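# Sort small circuit boards into two green bins by length

## Task

Put every small circuit board into one of the two green bins, with all the long boards together in one bin and all the short boards together in the other, and finish with both grippers released from the boards.

## Robot and tools

Robot: two 6-joint arms with parallel-finger grippers, named left_arm and right_arm. Their bases sit at (+0.041, +0.336, 0) m for left_arm, yawed slightly by quat_wxyz (+0.996, 0, 0, +0.089), and at (-0.026, -0.301, 0) m for right_arm, quat_wxyz (+0.998, 0, 0, -0.065).

Scene frame: origin on the table surface midway between the arms, +z up, +x away from the robot over the table, +y toward left_arm. The arm names do not match the left or right side of any picture. Each gripper's fingers extend along its own +z and close along its own y. The reported end_effector_position (the pinch point) lies between the finger pads, roughly 1 cm short of the fingertips; readings may be a little off, more so when the arm is stretched far.

execute_actions takes "actions", a list holding zero or one entry, plus an optional "pictures" boolean (images are included unless you set it false).
- Empty list: nothing is commanded; you just get the current state.
- Motion entry: {"rows": [...], "steps": n}. rows holds 1 to 15 rows; steps is 1 to 15 (15 if omitted). Each row is used for one control step of 1/30 s; if there are fewer rows than steps, the final row keeps being applied.
- Wait entry: {"steps": n} alone, n up to 300; it returns once n control steps have elapsed since the previous result, with your reply time counted in.
A refused call moves nothing.

Every row is one flat list of 14 numbers covering both arms, even if only one should move: left_arm's waist, shoulder, elbow, wrist pitch, wrist yaw, wrist roll, opening, then right_arm's seven in that same order. The six joint values are absolute target angles in radians (the same quantity printed under Joint positions), not offsets. Nominal ranges per arm: waist -2.618 to 3.054, shoulder 0.000 to 3.142, elbow 0.000 to 3.142, wrist pitch -1.571 to 1.571, wrist yaw -1.571 to 1.571, wrist roll -2.094 to 2.094. The true stop of a joint may differ by up to 0.036 rad either way. A target beyond a stated end by more than 0.036 rad, and also farther out than the joint's last reported angle, gets the whole call refused. A target past the real stop is clipped there, and a "joint sent to its limit" line appears (possibly about an earlier action still running); its absence does not prove there is room left.
The opening is an absolute value in [-1, 1]: +1 fully open (pads 0.094 m apart), -1 closed. Away from the extremes, the fingers are driven to where grip_measured would equal the commanded number.

Motion limits: each step, a joint's target is held within a fixed distance of its measured angle (waist 0.202, shoulder 0.258, elbow 0.238, wrist pitch 0.573, wrist yaw and roll 0.522 rad), and if the targets would move an arm's gripper more than 70 mm from where it is, all of that arm's targets are pulled back toward the current angles. Large moves therefore take several actions. Between calls the arms keep heading for the last row sent until they have settled, are blocked, or a step is HELD; after that only a new action moves them further, though fingers still finish opening or closing.

Result lines:
- State line "left_arm: ... | right_arm: ...": each gripper's position (m) and orientation quaternion (wxyz) in the scene frame.
- Joint positions / Joint velocities: one block per arm, six joints (rad, rad/s) then the pad gap (m, m/s).
- grip_measured: measured finger opening on the command scale; each gripper may read up to about 1 mm off, consistently.
- "joint command not followed": a clearance check altered or blocked some joint targets; the rest of the row still ran.
- HELD: marks steps where your row was not (fully) sent.
- MOTOR HOT (from 75 °C) and OVER-TEMPERATURE FAULT: holding loads heats motors; at 90 °C the arm halts for 10 s, at 100 °C it goes limp and drops. Keep holds short.

Gripping: to hold a board, command an opening below grip_measured; about 0.03 below grips firmly, a smaller margin more lightly. Pad force tops out near 50 to 62 N (less on some grippers, and less on parts under about 2 mm thick), with a brief harder press on first contact. Objects you hold may occasionally be tugged, and loose ones nudged, so check grips.

zoom_image: {"camera": name, "region": [x0, y0, x1, y1]} in image pixels from the top-left corner, at most 504 by 504; gives a finer view of that camera's latest image. Cameras (all 504x504): cam_head_left and cam_head_right, fixed overhead near (-0.14, 0.12, 0.86) and (-0.16, -0.18, 0.87) m looking down at the table, and cam_left_wrist and cam_right_wrist, riding on the hands. Calibration (K, distortion, T_world_to_cam) is supplied and may be off by a few degrees or millimetres; results list cameras whose numbers changed.

read_manual: optional "section" ("licences"); returns licence text only, no motion.

finished_scene: {"scene": current scene number}; ends and grades the current scene irreversibly, then the next task appears. Call it only once the boards are sorted, settled and released.

Avoid: knocking or placing anything off the table (fails the task), letting the arms collide or press each other, dropping or slamming boards, hard pushes, and long loaded holds. Smooth, efficient motion is preferred.

Each tool is called by a JSON object that holds its "method" and its "body", one argument or row to a line.

## Session

{"method": "execute_actions", "body": {
  "actions": []
}}

Scene clock: 0.00 s of 6800.00 s.
left_arm: end_effector_position=(+0.3296, +0.3537, +0.3623) grip_measured=+1.000 end_effector_quat_wxyz=(+0.445, -0.498, +0.640, -0.381) | right_arm: end_effector_position=(+0.3414, -0.0709, +0.3181) grip_measured=+1.000 end_effector_quat_wxyz=(-0.463, +0.714, -0.448, +0.274)
Joint positions: left_arm=[ 0.021  0.817  1.118 -0.629  0.234 -1.29   0.094] | right_arm=[ 0.735  1.346  1.293 -0.384  0.117 -1.49   0.094]
Joint velocities: left_arm=[-0.012 -0.012 -0.012  0.007 -0.037 -0.022  0.   ] | right_arm=[-0.002 -0.012  0.002 -0.051 -0.037 -0.007  0.   ]

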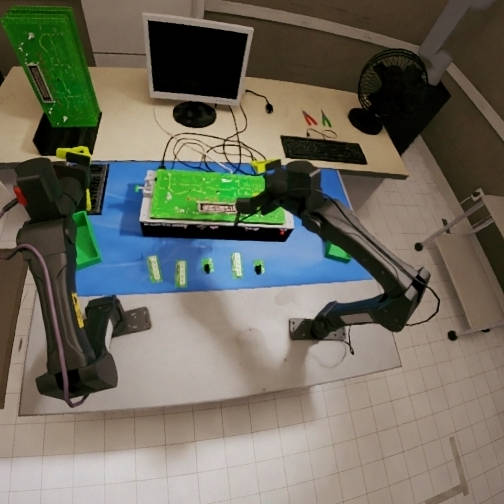

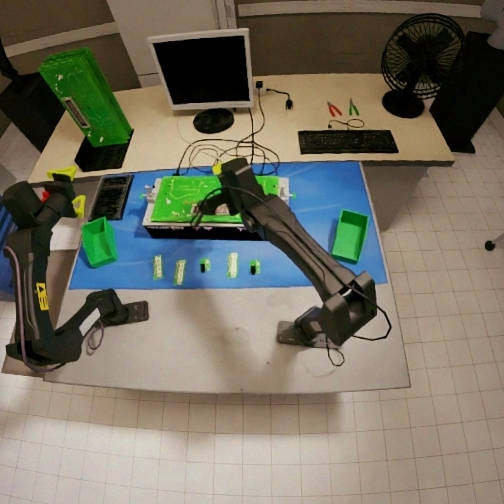

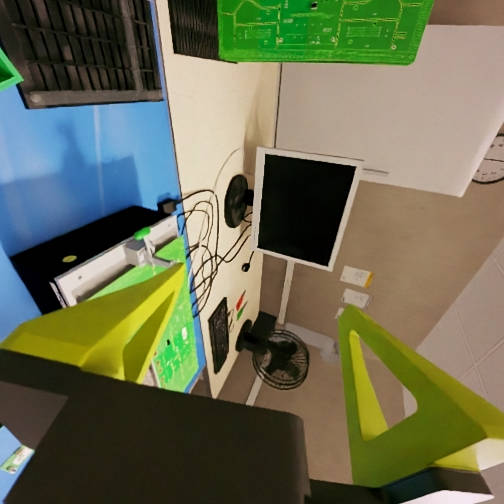

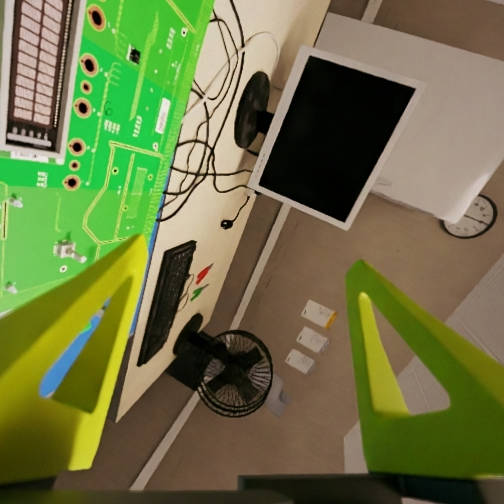

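{"method": "zoom_image", "body": {
  "camera": "cam_head_right",
  "region": [70, 200, 380, 300]
}}

{"method": "zoom_image", "body": {
  "camera": "cam_head_left",
  "region": [130, 240, 280, 300]
}}

Region (70, 200, 380, 300) of cam_head_right's 504x504 image, scaled by 1.626, with more detail than that image has; it fills the top 163 rows of this view, and the rest is white.

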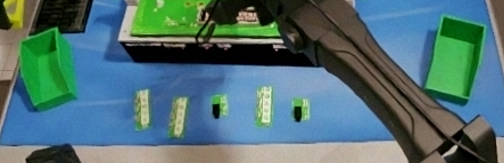

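Region (130, 240, 280, 300) of cam_head_left's 504x504 image, scaled by 3.360, with more detail than that image has; it fills the top 202 rows of this view, and the rest is white.

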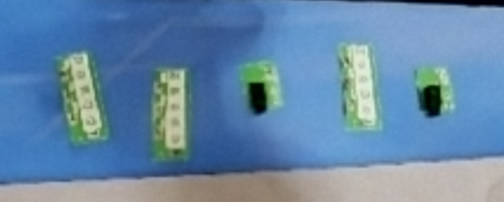

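{"method": "execute_actions", "body": {
  "actions": [
    {"rows":[[-0.688,1.274,1.024,-1.321,0,-0.51,1,0.796,1.67,1.38,-1.28,0,0.666,1]]}
  ],
  "pictures": false
}}

{"method": "execute_actions", "body": {
  "actions": [
    {"steps":60}
  ]
}}

Scene clock: 6.37 s of 6800.00 s.
left_arm: end_effector_position=(+0.2445, +0.2322, +0.1181) grip_measured=+1.000 end_effector_quat_wxyz=(+0.038, -0.094, +0.994, -0.048) | right_arm: end_effector_position=(+0.2272, -0.1075, +0.1066) grip_measured=+1.000 end_effector_quat_wxyz=(+0.032, -0.511, +0.859, -0.005)
Joint positions: left_arm=[-0.624  1.295  1.024 -1.185  0.043 -0.636  0.094] | right_arm=[ 0.789  1.694  1.35  -1.165  0.018 -0.415  0.094]
Joint velocities: left_arm=[-1.648  0.11  -0.164 -0.813  0.051  0.784  0.   ] | right_arm=[ 0.017 -0.042  0.002 -0.74  -0.037  2.747  0.   ]
Steps of this call (steps 1 to 90: nothing new was sent; then 2.87 s passed at rest; steps 91 to 105: all 15 steps of this action). Readings (joint positions):
91: left_arm=[0.008 0.826 1.117 -0.648 0.217 -1.262] | right_arm=[0.737 1.359 1.303 -0.415 0.113 -1.453]
92: left_arm=[-0.019 0.841 1.117 -0.675 0.199 -1.223] | right_arm=[0.742 1.383 1.323 -0.459 0.105 -1.404]
94: left_arm=[-0.077 0.901 1.115 -0.752 0.170 -1.145] | right_arm=[0.755 1.451 1.345 -0.535 0.089 -1.311]
98: left_arm=[-0.208 1.063 1.094 -0.911 0.118 -0.967] | right_arm=[0.774 1.604 1.350 -0.762 0.058 -1.076]
105: the state above

Scene clock: 8.37 s of 6800.00 s.
left_arm: end_effector_position=(+0.2128, +0.2382, +0.1160) grip_measured=+1.000 end_effector_quat_wxyz=(-0.007, -0.002, +1.000, -0.004) | right_arm: end_effector_position=(+0.2066, -0.1203, +0.1065) grip_measured=+1.000 end_effector_quat_wxyz=(-0.012, -0.001, +1.000, -0.012)
Joint positions: left_arm=[-0.691  1.294  1.021 -1.306  0.014 -0.517  0.094] | right_arm=[ 0.789  1.693  1.35  -1.262  0.004  0.656  0.094]
Joint velocities: left_arm=[-0.007  0.002 -0.007  0.022 -0.051 -0.022  0.   ] | right_arm=[ 0.002  0.002  0.002 -0.051 -0.037  0.066  0.   ]
Steps of this call (steps 1 to 45: the robot went on to your last target; steps 46 to 60: nothing new was sent). Readings (joint positions):
1: left_arm=[-0.666 1.296 1.021 -1.212 0.043 -0.611] | right_arm=[0.789 1.693 1.350 -1.187 0.016 -0.318]
2: left_arm=[-0.686 1.295 1.021 -1.234 0.043 -0.591] | right_arm=[0.789 1.693 1.350 -1.205 0.014 -0.220]
4: left_arm=[-0.691 1.294 1.021 -1.262 0.035 -0.564] | right_arm=[0.789 1.693 1.350 -1.228 0.011 -0.025]
8: left_arm=[-0.691 1.294 1.021 -1.291 0.022 -0.537] | right_arm=[0.789 1.693 1.350 -1.250 0.008 0.343]
60: the state above
All arms were judged still, so your last target was given up. Only a new action makes them travel on or press farther. Fingers that are still opening or closing keep moving.
camera_calibration (this result's frames):
cam_left_wrist: T_world_to_cam=[[0.255887, -0.964803, -0.0606404, 0.190537], [-0.786896, -0.244318, 0.566659, 0.186078], [-0.56153, -0.0972832, -0.821718, 0.366095], [0, 0, 0, 1]] pos_world=[0.303242, 0.264907, 0.206938]
cam_right_wrist: T_world_to_cam=[[0.179807, -0.983057, 0.035614, -0.160546], [-0.633849, -0.0880966, 0.768423, 0.0470756], [-0.752266, -0.160742, -0.63895, 0.306393], [0, 0, 0, 1]] pos_world=[0.289195, -0.104428, 0.165313]

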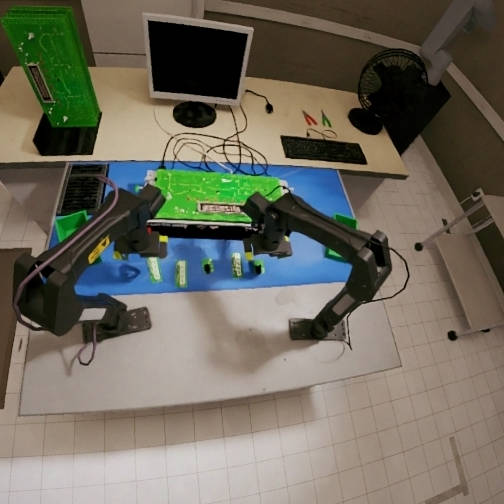

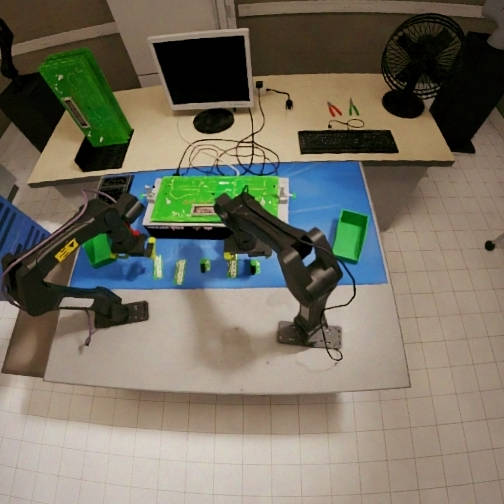

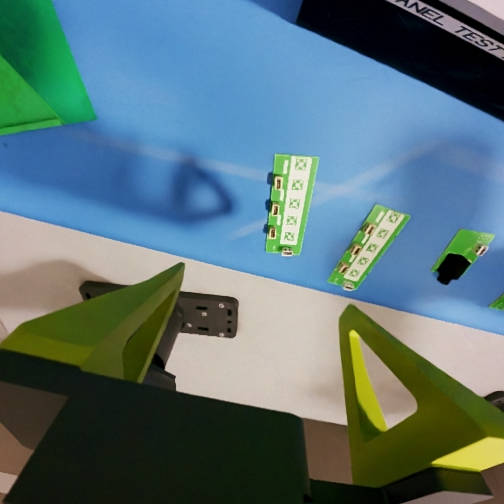

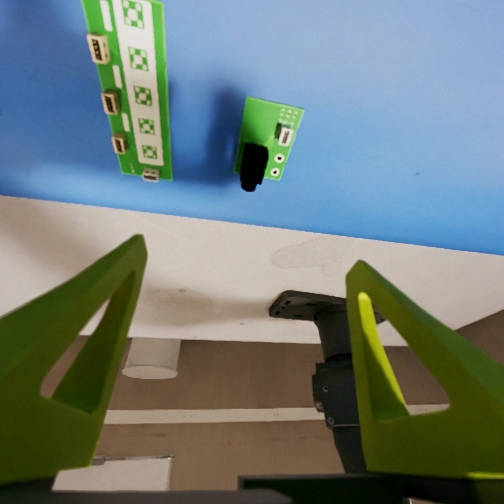

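{"method": "execute_actions", "body": {
  "actions": [
    {"rows":[[-0.765,1.392,0.796,-0.965,0,-0.82,0.3,0.74,1.706,1.116,-0.961,0,0.61,0.3]]}
  ],
  "pictures": false
}}

{"method": "execute_actions", "body": {
  "actions": [
    {"steps":30}
  ]
}}

Scene clock: 12.07 s of 6800.00 s.
left_arm: end_effector_position=(+0.2088, +0.2253, +0.0379) grip_measured=+0.303 end_effector_quat_wxyz=(-0.019, -0.110, +0.994, +0.009) | right_arm: end_effector_position=(+0.2048, -0.1370, +0.0361) grip_measured=+0.302 end_effector_quat_wxyz=(-0.019, +0.003, +1.000, -0.013)
Joint positions: left_arm=[-0.76   1.406  0.789 -0.994  0.01  -0.801  0.061] | right_arm=[ 0.744  1.726  1.1   -0.99   0.     0.621  0.061]
Joint velocities: left_arm=[-0.017 -0.002 -0.007  0.095  0.051 -0.051 -0.001] | right_arm=[-0.007 -0.002 -0.012  0.066  0.066 -0.11   0.   ]
Steps of this call (steps 1 to 90: nothing new was sent; then 0.20 s passed at rest; steps 91 to 105: all 15 steps of this action). Readings (joint positions):
91: left_arm=[-0.700 1.297 0.998 -1.270 0.009 -0.557] | right_arm=[0.785 1.687 1.316 -1.217 0.002 0.650]
92: left_arm=[-0.719 1.305 0.950 -1.201 0.006 -0.608] | right_arm=[0.776 1.678 1.256 -1.149 0.000 0.644]
94: left_arm=[-0.752 1.359 0.855 -1.110 0.009 -0.680] | right_arm=[0.754 1.695 1.158 -1.086 0.000 0.635]
98: left_arm=[-0.760 1.406 0.789 -1.051 0.010 -0.758] | right_arm=[0.744 1.728 1.100 -1.043 0.000 0.626]
105: the state above

Scene clock: 13.07 s of 6800.00 s.
left_arm: end_effector_position=(+0.2113, +0.2237, +0.0378) grip_measured=+0.303 end_effector_quat_wxyz=(-0.014, -0.115, +0.993, +0.005) | right_arm: end_effector_position=(+0.2068, -0.1356, +0.0360) grip_measured=+0.302 end_effector_quat_wxyz=(-0.015, +0.003, +1.000, -0.011)
Joint positions: left_arm=[-0.76   1.406  0.789 -0.982  0.01  -0.812  0.061] | right_arm=[ 0.744  1.726  1.1   -0.98   0.     0.62   0.061]
Joint velocities: left_arm=[-0.002 -0.012  0.007  0.007 -0.007 -0.022  0.   ] | right_arm=[-0.012 -0.002  0.007 -0.022 -0.007 -0.007 -0.   ]
Steps of this call (steps 1 to 30: the robot went on to your last target). Readings (joint positions):
1: left_arm=[-0.760 1.406 0.789 -0.991 0.010 -0.803] | right_arm=[0.744 1.726 1.100 -0.988 0.000 0.621]
2: left_arm=[-0.760 1.406 0.789 -0.989 0.010 -0.805] | right_arm=[0.744 1.726 1.100 -0.986 0.000 0.620]
4: left_arm=[-0.760 1.406 0.789 -0.986 0.010 -0.808] | right_arm=[0.744 1.726 1.100 -0.983 0.000 0.620]
8: left_arm=[-0.760 1.406 0.789 -0.983 0.010 -0.810] | right_arm=[0.744 1.726 1.100 -0.981 0.000 0.620]
30: the state above
All arms were judged still, so your last target was given up. Only a new action makes them travel on or press farther. Fingers that are still opening or closing keep moving.
camera_calibration (this result's frames):
cam_left_wrist: T_world_to_cam=[[0.46438, -0.881612, -0.0843327, 0.110364], [-0.701932, -0.424448, 0.571958, 0.247729], [-0.54004, -0.20641, -0.815936, 0.319232], [0, 0, 0, 1]] pos_world=[0.295037, 0.268339, 0.12809]
cam_right_wrist: T_world_to_cam=[[0.171177, -0.984722, 0.0319481, -0.171383], [-0.631066, -0.084683, 0.771093, 0.099738], [-0.756607, -0.152155, -0.63592, 0.260998], [0, 0, 0, 1]] pos_world=[0.289751, -0.120607, 0.0945416]

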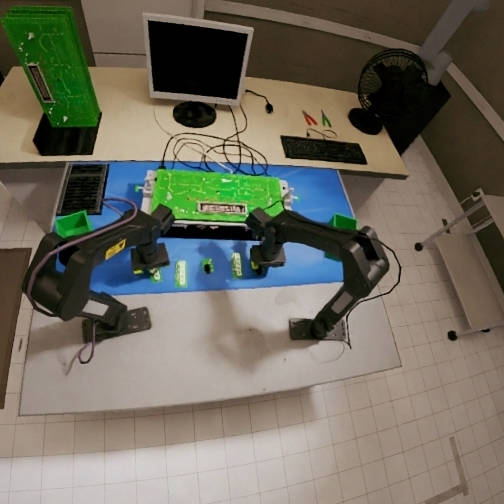

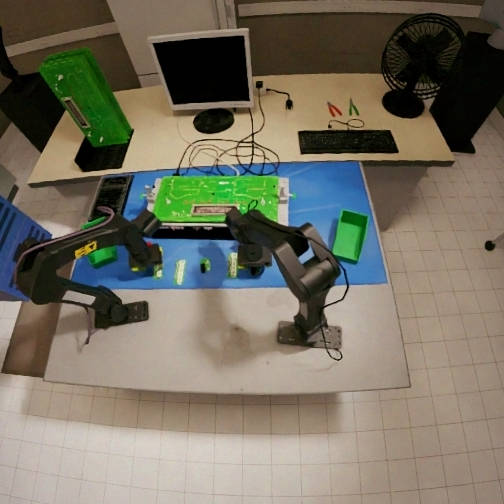

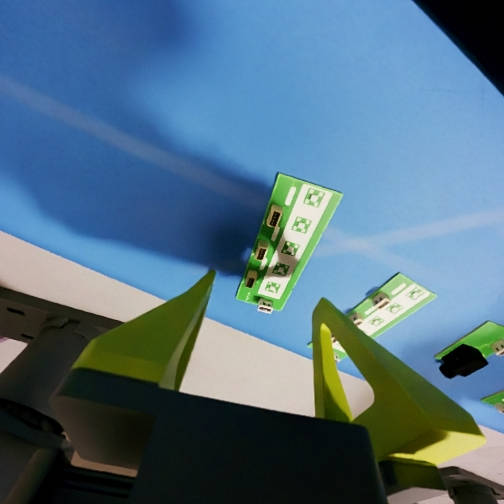

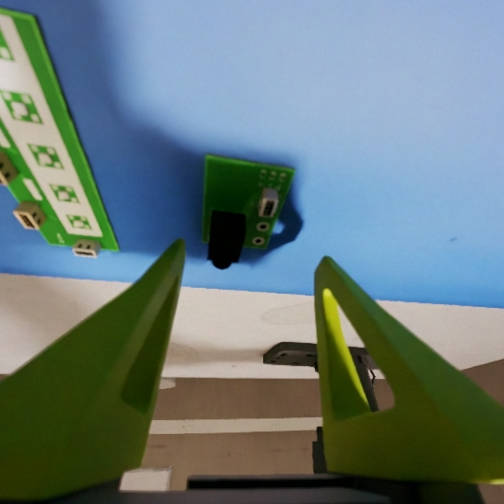

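{"method": "execute_actions", "body": {
  "actions": [
    {"rows":[[-0.768,1.41,0.77,-0.91,0,-0.82,0.3,0.75,1.717,1.09,-0.91,0,0.62,0.3],[-0.768,1.41,0.77,-0.91,0,-0.82,0.3,0.75,1.717,1.09,-0.91,0,0.62,0.3],[-0.768,1.41,0.77,-0.91,0,-0.82,0.3,0.75,1.717,1.09,-0.91,0,0.62,0.3],[-0.768,1.41,0.77,-0.91,0,-0.82,0.3,0.75,1.717,1.09,-0.91,0,0.62,0.3],[-0.77,1.43,0.745,-0.85,0,-0.82,0.3,0.757,1.728,1.065,-0.86,0,0.62,0.3],[-0.77,1.43,0.745,-0.85,0,-0.82,0.3,0.757,1.728,1.065,-0.86,0,0.62,0.3],[-0.77,1.43,0.745,-0.85,0,-0.82,0.3,0.757,1.728,1.065,-0.86,0,0.62,0.3],[-0.77,1.43,0.745,-0.807,0,-0.82,0.3,0.757,1.728,1.065,-0.819,0,0.62,0.3],[-0.77,1.446,0.72,-0.807,0,-0.82,0.3,0.757,1.739,1.042,-0.819,0,0.62,0.3]]}
  ],
  "pictures": false
}}

{"method": "execute_actions", "body": {
  "actions": [
    {"steps":20}
  ]
}}

Scene clock: 16.47 s of 6800.00 s.
left_arm: end_effector_position=(+0.2224, +0.2164, +0.0195) grip_measured=+0.303 end_effector_quat_wxyz=(+0.007, -0.115, +0.993, -0.013) | right_arm: end_effector_position=(+0.2137, -0.1284, +0.0203) grip_measured=+0.302 end_effector_quat_wxyz=(+0.007, +0.000, +1.000, +0.006)
Joint positions: left_arm=[-0.76   1.437  0.735 -0.841  0.01  -0.812  0.061] | right_arm=[ 0.749  1.738  1.045 -0.86  -0.002  0.62   0.061]
Joint velocities: left_arm=[ 0.007  0.007  0.002  0.066  0.022  0.007 -0.001] | right_arm=[-0.012 -0.007 -0.042  0.037  0.007 -0.095  0.   ]
Steps of this call (steps 1 to 87: nothing new was sent; steps 88 to 102: all 15 steps of this action). Readings (joint positions):
88: left_arm=[-0.760 1.406 0.789 -0.977 0.010 -0.812] | right_arm=[0.744 1.726 1.099 -0.975 0.000 0.620]
89: left_arm=[-0.760 1.406 0.789 -0.969 0.010 -0.812] | right_arm=[0.744 1.726 1.098 -0.967 0.000 0.620]
91: left_arm=[-0.760 1.406 0.789 -0.952 0.010 -0.812] | right_arm=[0.744 1.726 1.096 -0.952 0.000 0.620]
95: left_arm=[-0.760 1.415 0.768 -0.896 0.010 -0.812] | right_arm=[0.748 1.727 1.073 -0.909 -0.001 0.620]
102: the state above

Scene clock: 17.13 s of 6800.00 s.
left_arm: end_effector_position=(+0.2260, +0.2140, +0.0197) grip_measured=+0.303 end_effector_quat_wxyz=(+0.014, -0.115, +0.993, -0.018) | right_arm: end_effector_position=(+0.2137, -0.1283, +0.0202) grip_measured=+0.302 end_effector_quat_wxyz=(+0.007, +0.000, +1.000, +0.006)
Joint positions: left_arm=[-0.76   1.437  0.735 -0.824  0.01  -0.812  0.061] | right_arm=[ 0.749  1.738  1.045 -0.859 -0.002  0.62   0.061]
Joint velocities: left_arm=[-0.002 -0.007 -0.012 -0.051  0.007  0.007  0.001] | right_arm=[-0.022 -0.002 -0.002 -0.051  0.022 -0.095  0.   ]
Steps of this call (steps 1 to 20: the robot went on to your last target). Readings (joint positions):
1: left_arm=[-0.760 1.437 0.735 -0.838 0.010 -0.812] | right_arm=[0.749 1.738 1.045 -0.859 -0.002 0.620]
2: left_arm=[-0.760 1.437 0.735 -0.834 0.010 -0.812] | right_arm=[0.749 1.738 1.045 -0.859 -0.002 0.620]
4: left_arm=[-0.760 1.437 0.735 -0.830 0.010 -0.812] | right_arm=[0.749 1.738 1.045 -0.859 -0.002 0.620]
8: left_arm=[-0.760 1.437 0.735 -0.826 0.010 -0.812] | right_arm=[0.749 1.738 1.045 -0.859 -0.002 0.620]
20: the state above
camera_calibration (this result's frames):
cam_left_wrist: T_world_to_cam=[[0.46792, -0.883538, -0.0202744, 0.0918581], [-0.735959, -0.402258, 0.544567, 0.267805], [-0.489301, -0.239893, -0.838472, 0.306502], [0, 0, 0, 1]] pos_world=[0.304083, 0.262414, 0.113018]
cam_right_wrist: T_world_to_cam=[[0.175216, -0.984512, 0.00602878, -0.16523], [-0.66328, -0.113516, 0.739712, 0.120737], [-0.72757, -0.133608, -0.672897, 0.254215], [0, 0, 0, 1]] pos_world=[0.293992, -0.115, 0.0827463]

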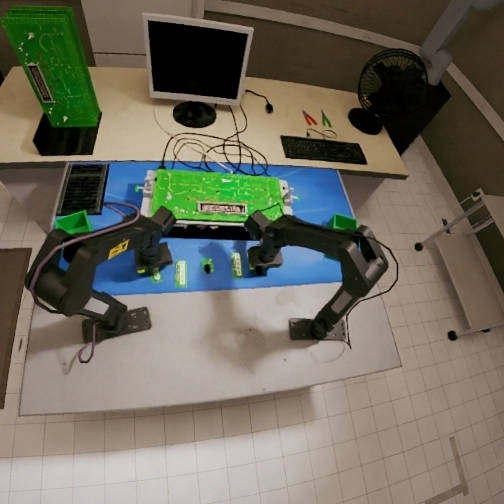

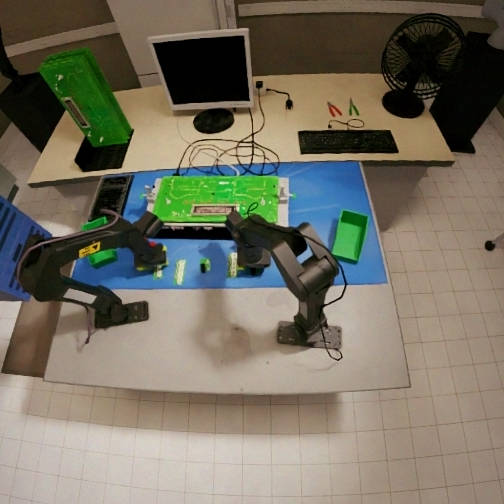

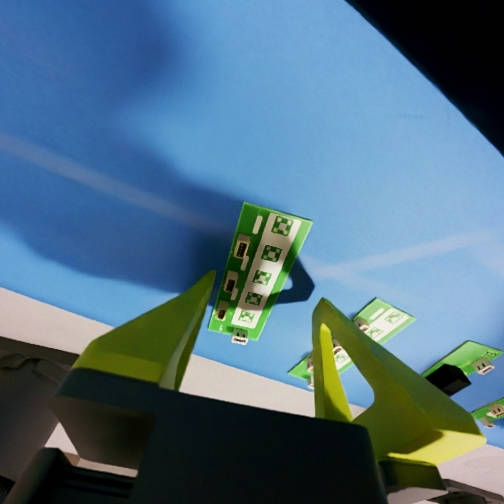

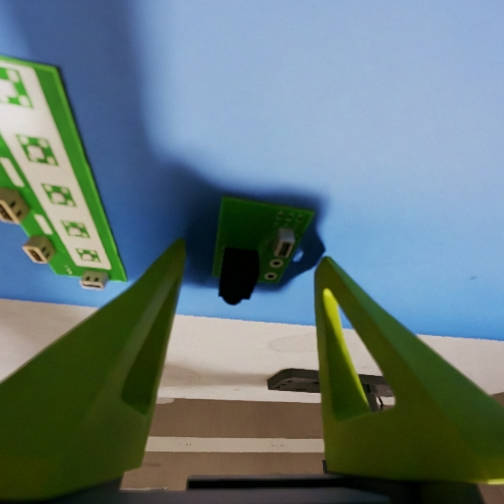

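{"method": "execute_actions", "body": {
  "actions": [
    {"rows":[[-0.77,1.468,0.70,-0.815,0,-0.82,0.3,0.757,1.742,1.04,-0.855,0,0.62,-0.4]]}
  ]
}}

Scene clock: 18.13 s of 6800.00 s.
left_arm: end_effector_position=(+0.2207, +0.2174, +0.0127) grip_measured=+0.303 end_effector_quat_wxyz=(+0.003, -0.115, +0.993, -0.009) | right_arm: end_effector_position=(+0.2137, -0.1283, +0.0202) grip_measured=-0.398 end_effector_quat_wxyz=(+0.007, +0.000, +1.000, +0.006)
Joint positions: left_arm=[-0.761  1.455  0.72  -0.82   0.009 -0.814  0.061] | right_arm=[ 0.749  1.738  1.045 -0.859 -0.002  0.62   0.028]
Joint velocities: left_arm=[ 0.007 -0.002 -0.017 -0.022 -0.037  0.037 -0.001] | right_arm=[-0.012  0.007 -0.007  0.037  0.037  0.037  0.002]
Steps of this call (steps 1 to 15: the robot went on to your last target; steps 16 to 30: all 15 steps of this action). Readings (joint positions):
16: left_arm=[-0.760 1.439 0.734 -0.823 0.010 -0.812] | right_arm=[0.749 1.738 1.045 -0.859 -0.002 0.620]
17: left_arm=[-0.760 1.443 0.731 -0.822 0.010 -0.812] | right_arm=[0.749 1.738 1.045 -0.859 -0.002 0.620]
19: left_arm=[-0.760 1.452 0.723 -0.822 0.010 -0.812] | right_arm=[0.749 1.738 1.045 -0.859 -0.002 0.620]
23: left_arm=[-0.761 1.455 0.720 -0.820 0.010 -0.813] | right_arm=[0.749 1.738 1.045 -0.859 -0.002 0.620]
30: the state above
camera_calibration (this result's frames):
cam_left_wrist: T_world_to_cam=[[0.467165, -0.882961, -0.0462178, 0.0976022], [-0.722958, -0.411557, 0.554935, 0.268103], [-0.509007, -0.225833, -0.830609, 0.300074], [0, 0, 0, 1]] pos_world=[0.300971, 0.264285, 0.104976]
cam_right_wrist: T_world_to_cam=[[0.175216, -0.984512, 0.00602878, -0.16523], [-0.66328, -0.113516, 0.739712, 0.120737], [-0.72757, -0.133608, -0.672897, 0.254215], [0, 0, 0, 1]] pos_world=[0.293992, -0.115, 0.0827463]

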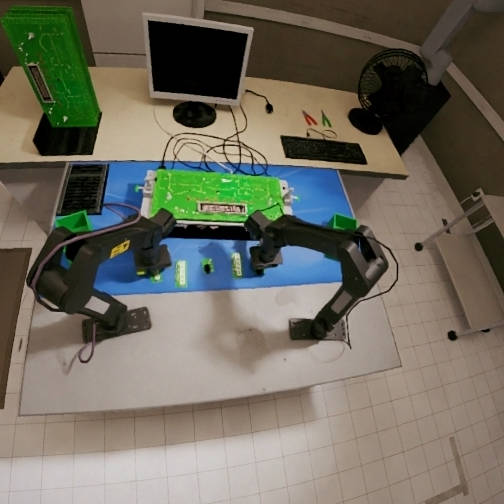

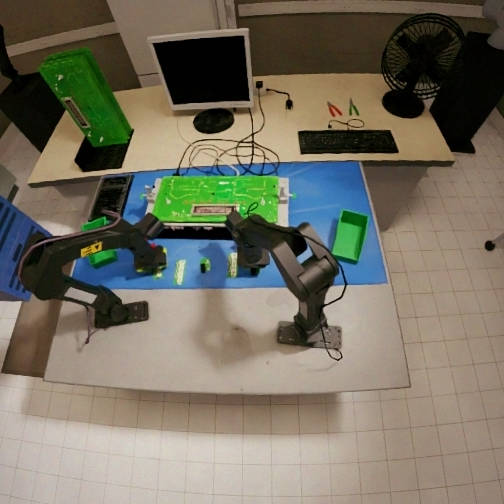

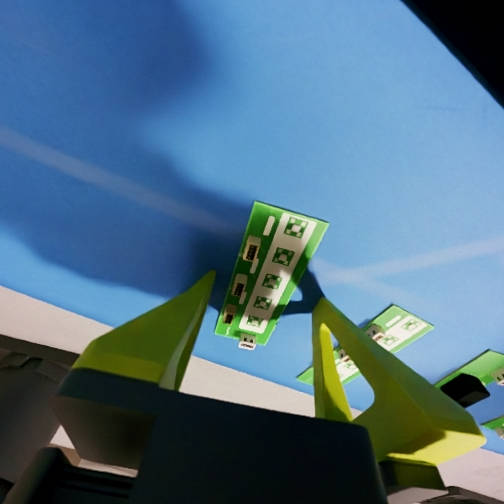

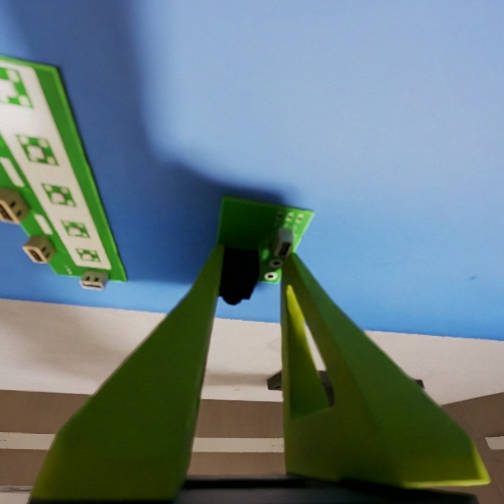

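{"method": "execute_actions", "body": {
  "actions": [
    {"rows":[[-0.77,1.468,0.70,-0.815,0,-0.82,-0.35,0.757,1.742,1.04,-0.855,0,0.62,0.3],[-0.77,1.468,0.70,-0.815,0,-0.82,-0.35,0.757,1.742,1.04,-0.855,0,0.62,0.3],[-0.77,1.468,0.70,-0.815,0,-0.82,-0.35,0.757,1.742,1.04,-0.855,0,0.62,0.3],[-0.77,1.468,0.70,-0.815,0,-0.82,-0.35,0.757,1.742,1.04,-0.855,0,0.62,0.3],[-0.77,1.468,0.70,-0.815,0,-0.82,-0.35,0.757,1.742,1.04,-0.855,0,0.62,0.3],[-0.77,1.468,0.70,-0.815,0,-0.82,-0.35,0.787,1.70,1.01,-0.875,0,0.655,0.3]]}
  ],
  "pictures": false
}}

{"method": "execute_actions", "body": {
  "actions": [
    {"rows":[[-0.77,1.468,0.70,-0.815,0,-0.82,-0.35,0.787,1.723,0.98,-0.82,0,0.655,0.3]]}
  ]
}}

Scene clock: 20.83 s of 6800.00 s.
left_arm: end_effector_position=(+0.2207, +0.2174, +0.0127) grip_measured=-0.332 end_effector_quat_wxyz=(+0.003, -0.115, +0.993, -0.009) | right_arm: end_effector_position=(+0.2016, -0.1270, +0.0182) grip_measured=+0.298 end_effector_quat_wxyz=(+0.002, -0.003, +1.000, +0.001)
Joint positions: left_arm=[-0.761  1.455  0.72  -0.82   0.009 -0.814  0.031] | right_arm=[ 0.779  1.723  1.018 -0.862  0.     0.643  0.061]
Joint velocities: left_arm=[-0.002 -0.027  0.002  0.066  0.007 -0.037  0.   ] | right_arm=[ 0.002 -0.007  0.012 -0.007 -0.051  0.007 -0.001]
Steps of this call (steps 1 to 15: the robot went on to your last target; steps 16 to 66: nothing new was sent; steps 67 to 81: all 15 steps of this action). Readings (joint positions):
67: left_arm=[-0.761 1.455 0.720 -0.820 0.009 -0.814] | right_arm=[0.749 1.738 1.045 -0.859 -0.002 0.620]
68: left_arm=[-0.761 1.455 0.720 -0.820 0.009 -0.814] | right_arm=[0.749 1.738 1.045 -0.859 -0.002 0.620]
70: left_arm=[-0.761 1.455 0.720 -0.820 0.009 -0.814] | right_arm=[0.749 1.738 1.045 -0.859 -0.002 0.620]
74: left_arm=[-0.761 1.455 0.720 -0.820 0.009 -0.814] | right_arm=[0.767 1.727 1.026 -0.859 -0.001 0.631]
81: the state above

Scene clock: 21.33 s of 6800.00 s.
left_arm: end_effector_position=(+0.2207, +0.2174, +0.0127) grip_measured=-0.332 end_effector_quat_wxyz=(+0.003, -0.115, +0.993, -0.009) | right_arm: end_effector_position=(+0.2013, -0.1270, +0.0166) grip_measured=+0.298 end_effector_quat_wxyz=(+0.003, -0.002, +1.000, +0.003)
Joint positions: left_arm=[-0.761  1.455  0.72  -0.82   0.009 -0.814  0.031] | right_arm=[ 0.779  1.721  1.01  -0.851 -0.     0.644  0.061]
Joint velocities: left_arm=[ 0.012 -0.002 -0.007  0.037 -0.037 -0.051 -0.001] | right_arm=[ 0.007 -0.002 -0.012  0.037  0.007 -0.022 -0.001]
Steps of this call (steps 1 to 15: all 15 steps of this action). Readings (joint positions):
1: left_arm=[-0.761 1.455 0.720 -0.820 0.009 -0.814] | right_arm=[0.779 1.723 1.014 -0.856 0.000 0.643]
2: left_arm=[-0.761 1.455 0.720 -0.820 0.009 -0.814] | right_arm=[0.779 1.722 1.011 -0.853 -0.000 0.644]
4: left_arm=[-0.761 1.455 0.720 -0.820 0.009 -0.814] | right_arm=[0.779 1.721 1.010 -0.851 -0.000 0.644]
8: left_arm=[-0.761 1.455 0.720 -0.820 0.009 -0.814] | right_arm=[0.779 1.721 1.010 -0.851 -0.000 0.644]
15: the state above
camera_calibration (this result's frames):
cam_left_wrist: T_world_to_cam=[[0.467165, -0.882961, -0.0462178, 0.0976022], [-0.722958, -0.411557, 0.554935, 0.268103], [-0.509007, -0.225833, -0.830609, 0.300074], [0, 0, 0, 1]] pos_world=[0.300971, 0.264285, 0.104976]
cam_right_wrist: T_world_to_cam=[[0.180896, -0.983425, 0.0123199, -0.162834], [-0.656693, -0.111452, 0.745877, 0.114199], [-0.732141, -0.143017, -0.66597, 0.242516], [0, 0, 0, 1]] pos_world=[0.282006, -0.112723, 0.0783366]

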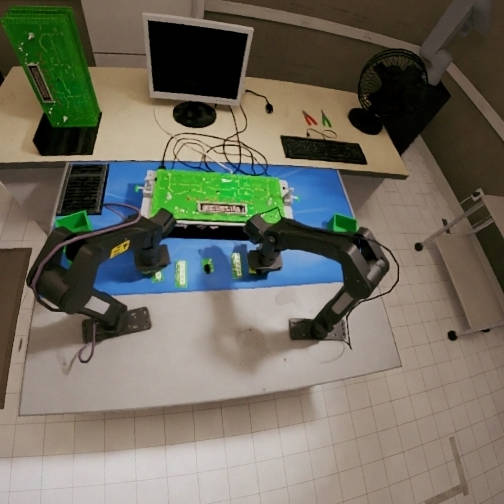

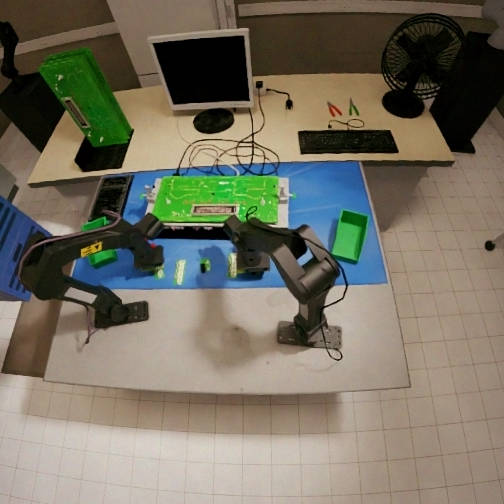

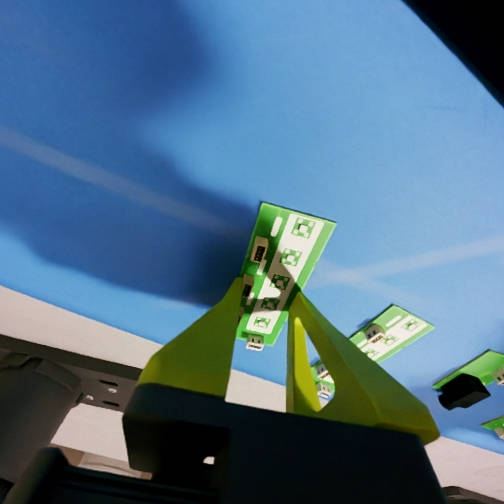

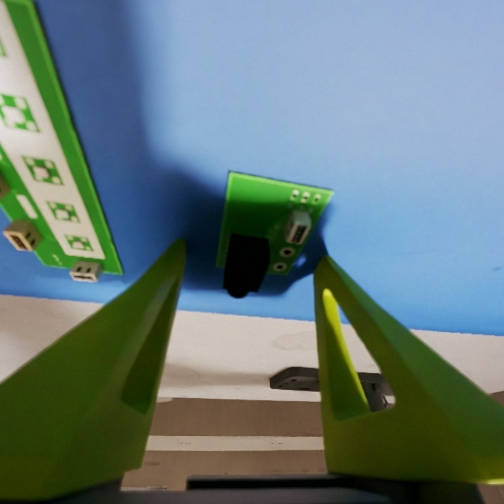

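{"method": "execute_actions", "body": {
  "actions": [
    {"rows":[[-0.77,1.468,0.70,-0.815,0,-0.82,-0.38,0.787,1.723,0.995,-0.845,0,0.655,-0.4]]}
  ]
}}

Scene clock: 22.33 s of 6800.00 s.
left_arm: end_effector_position=(+0.2207, +0.2174, +0.0127) grip_measured=-0.341 end_effector_quat_wxyz=(+0.003, -0.115, +0.993, -0.009) | right_arm: end_effector_position=(+0.2013, -0.1246, +0.0166) grip_measured=-0.366 end_effector_quat_wxyz=(+0.003, -0.003, +1.000, +0.007)
Joint positions: left_arm=[-0.761  1.455  0.72  -0.82   0.009 -0.814  0.031] | right_arm=[ 0.781  1.721  1.01  -0.845 -0.008  0.645  0.03 ]
Joint velocities: left_arm=[-0.012  0.012  0.007 -0.007 -0.022 -0.007  0.   ] | right_arm=[-0.007  0.007 -0.002  0.007 -0.081  0.037 -0.001]
Steps of this call (steps 1 to 15: the robot went on to your last target; steps 16 to 30: all 15 steps of this action). Readings (joint positions):
16: left_arm=[-0.761 1.455 0.720 -0.820 0.009 -0.814] | right_arm=[0.779 1.721 1.010 -0.848 -0.005 0.644]
17: left_arm=[-0.761 1.455 0.720 -0.820 0.009 -0.814] | right_arm=[0.781 1.721 1.010 -0.845 -0.008 0.644]
19: left_arm=[-0.761 1.455 0.720 -0.820 0.009 -0.814] | right_arm=[0.781 1.721 1.010 -0.845 -0.008 0.645]
23: left_arm=[-0.761 1.455 0.720 -0.820 0.009 -0.814] | right_arm=[0.781 1.721 1.010 -0.845 -0.008 0.645]
30: the state above
camera_calibration (this result's frames):
cam_left_wrist: T_world_to_cam=[[0.467165, -0.882961, -0.0462178, 0.0976022], [-0.722958, -0.411557, 0.554935, 0.268103], [-0.509007, -0.225833, -0.830609, 0.300074], [0, 0, 0, 1]] pos_world=[0.300971, 0.264285, 0.104976]
cam_right_wrist: T_world_to_cam=[[0.182103, -0.983275, 0.00292539, -0.160561], [-0.656501, -0.119369, 0.74482, 0.113425], [-0.732014, -0.137555, -0.667259, 0.243529], [0, 0, 0, 1]] pos_world=[0.281969, -0.110837, 0.078485]

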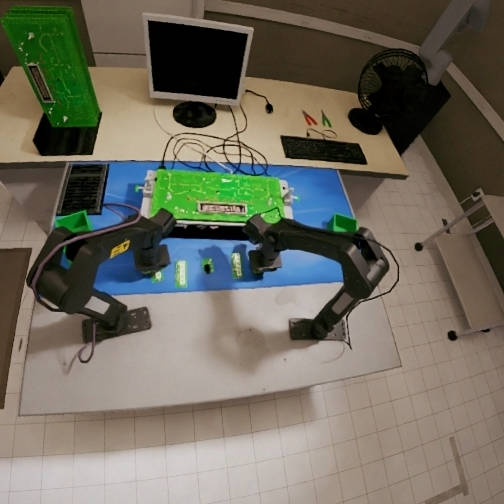

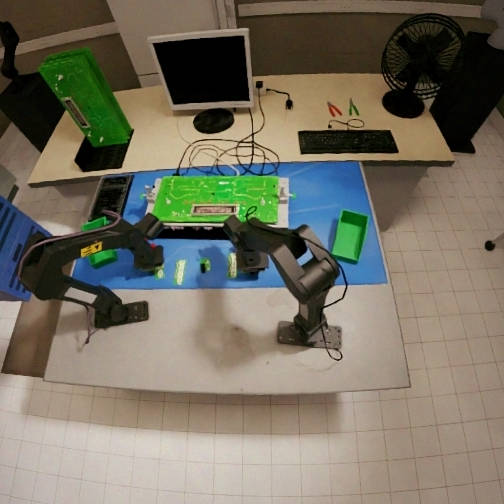

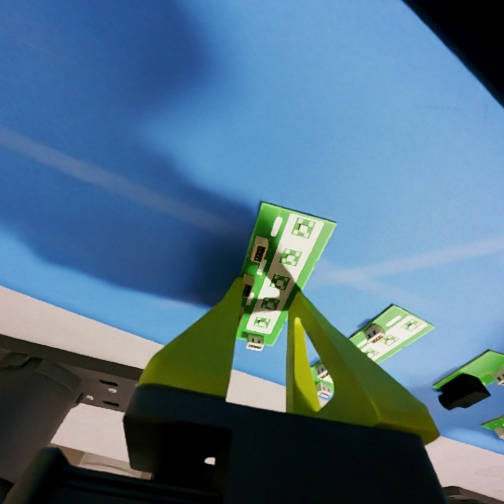

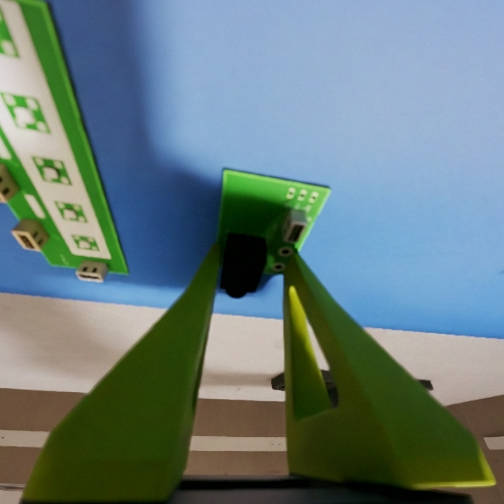

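Both hold. Lift gradually.

{"method": "execute_actions", "body": {
  "actions": [
    {"rows":[[-0.77,1.44,0.74,-0.86,0,-0.82,-0.38,0.787,1.71,1.04,-0.89,0,0.655,-0.41],[-0.77,1.43,0.76,-0.89,0,-0.82,-0.38,0.787,1.70,1.06,-0.92,0,0.655,-0.41],[-0.77,1.42,0.78,-0.92,0,-0.82,-0.38,0.787,1.69,1.08,-0.95,0,0.655,-0.41],[-0.77,1.41,0.80,-0.96,0,-0.82,-0.38,0.787,1.685,1.1,-0.98,0,0.655,-0.41],[-0.77,1.40,0.83,-1.0,0,-0.82,-0.38,0.787,1.68,1.13,-1.02,0,0.655,-0.41],[-0.77,1.39,0.86,-1.04,0,-0.82,-0.38,0.787,1.67,1.16,-1.06,0,0.655,-0.41],[-0.77,1.38,0.89,-1.08,0,-0.82,-0.38,0.787,1.665,1.19,-1.1,0,0.655,-0.41],[-0.77,1.37,0.92,-1.12,0,-0.82,-0.38,0.787,1.66,1.22,-1.14,0,0.655,-0.41],[-0.77,1.36,0.96,-1.17,0,-0.82,-0.38,0.787,1.65,1.25,-1.18,0,0.655,-0.41],[-0.77,1.35,1.0,-1.22,0,-0.82,-0.38,0.787,1.64,1.28,-1.22,0,0.655,-0.41],[-0.77,1.34,1.04,-1.27,0,-0.82,-0.38,0.787,1.63,1.32,-1.26,0,0.655,-0.41],[-0.77,1.33,1.08,-1.32,0,-0.82,-0.38,0.787,1.62,1.36,-1.31,0,0.655,-0.41],[-0.77,1.32,1.12,-1.37,0,-0.82,-0.38,0.787,1.61,1.40,-1.36,0,0.655,-0.41]]}
  ],
  "pictures": false
}}

{"method": "execute_actions", "body": {
  "actions": [
    {"steps":10}
  ]
}}

Scene clock: 24.70 s of 6800.00 s.
left_arm: end_effector_position=(+0.2373, +0.2065, +0.1248) grip_measured=-0.341 end_effector_quat_wxyz=(+0.033, -0.115, +0.992, -0.034) | right_arm: end_effector_position=(+0.2177, -0.1121, +0.1264) grip_measured=-0.366 end_effector_quat_wxyz=(+0.028, -0.003, +0.999, +0.026)
Joint positions: left_arm=[-0.761  1.341  1.087 -1.222  0.009 -0.814  0.031] | right_arm=[ 0.781  1.636  1.365 -1.223 -0.008  0.645  0.03 ]
Joint velocities: left_arm=[ 0.012 -0.344  0.598 -0.667 -0.022 -0.11  -0.   ] | right_arm=[ 0.007 -0.359  0.579 -0.593  0.037 -0.007 -0.   ]
Steps of this call (steps 1 to 15: the robot went on to your last target; steps 16 to 56: nothing new was sent; steps 57 to 71: all 15 steps of this action). Readings (joint positions):
57: left_arm=[-0.761 1.455 0.720 -0.821 0.009 -0.814] | right_arm=[0.781 1.721 1.012 -0.848 -0.008 0.645]
58: left_arm=[-0.761 1.455 0.723 -0.826 0.009 -0.814] | right_arm=[0.781 1.721 1.016 -0.856 -0.008 0.645]
60: left_arm=[-0.761 1.451 0.738 -0.860 0.009 -0.814] | right_arm=[0.781 1.721 1.038 -0.892 -0.008 0.645]
64: left_arm=[-0.761 1.417 0.831 -0.978 0.009 -0.814] | right_arm=[0.781 1.707 1.136 -0.999 -0.008 0.645]
71: the state above

Scene clock: 25.03 s of 6800.00 s.
left_arm: end_effector_position=(+0.2173, +0.2197, +0.1326) grip_measured=-0.341 end_effector_quat_wxyz=(+0.003, -0.115, +0.993, -0.009) | right_arm: end_effector_position=(+0.2008, -0.1250, +0.1377) grip_measured=-0.366 end_effector_quat_wxyz=(+0.003, -0.003, +1.000, +0.007)
Joint positions: left_arm=[-0.761  1.324  1.109 -1.34   0.009 -0.814  0.031] | right_arm=[ 0.781  1.614  1.389 -1.331 -0.008  0.645  0.03 ]
Joint velocities: left_arm=[ 0.007  0.027 -0.017 -0.051 -0.007 -0.007 -0.   ] | right_arm=[ 0.002  0.002 -0.002 -0.081  0.007  0.007  0.001]
Steps of this call (steps 1 to 10: the robot went on to your last target). Readings (joint positions):
1: left_arm=[-0.761 1.331 1.102 -1.242 0.009 -0.814] | right_arm=[0.781 1.625 1.380 -1.241 -0.008 0.645]
2: left_arm=[-0.761 1.325 1.108 -1.260 0.009 -0.814] | right_arm=[0.781 1.617 1.387 -1.258 -0.008 0.645]
4: left_arm=[-0.761 1.324 1.109 -1.294 0.009 -0.814] | right_arm=[0.781 1.613 1.389 -1.288 -0.008 0.645]
8: left_arm=[-0.761 1.324 1.109 -1.332 0.009 -0.814] | right_arm=[0.781 1.614 1.389 -1.323 -0.008 0.645]
10: the state above
camera_calibration (this result's frames):
cam_left_wrist: T_world_to_cam=[[0.46715, -0.882952, -0.0465519, 0.106764], [-0.722781, -0.411673, 0.555079, 0.200015], [-0.509272, -0.225658, -0.830494, 0.398408], [0, 0, 0, 1]] pos_world=[0.29759, 0.266512, 0.224821]
cam_right_wrist: T_world_to_cam=[[0.181728, -0.983345, 0.00275, -0.161067], [-0.656768, -0.119292, 0.744597, 0.0230291], [-0.731868, -0.13712, -0.667509, 0.324008], [0, 0, 0, 1]] pos_world=[0.281526, -0.11121, 0.199573]

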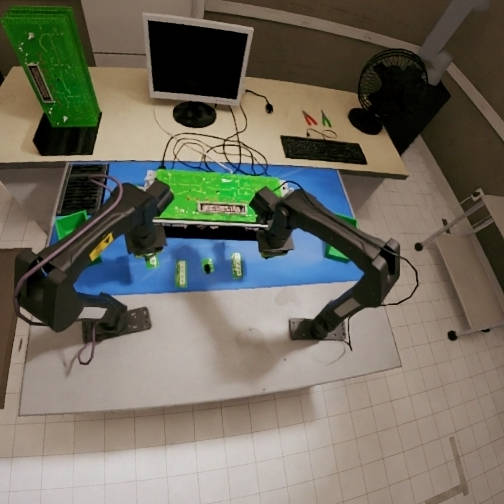

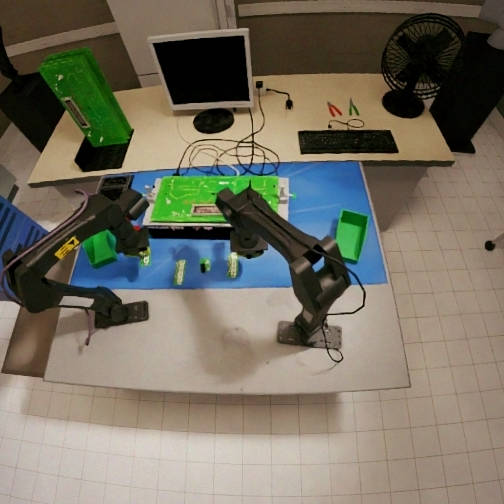

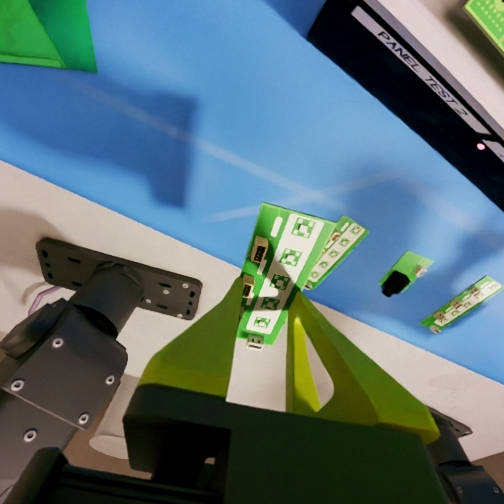

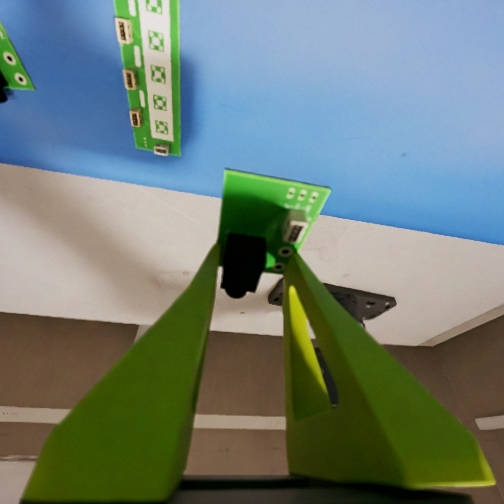

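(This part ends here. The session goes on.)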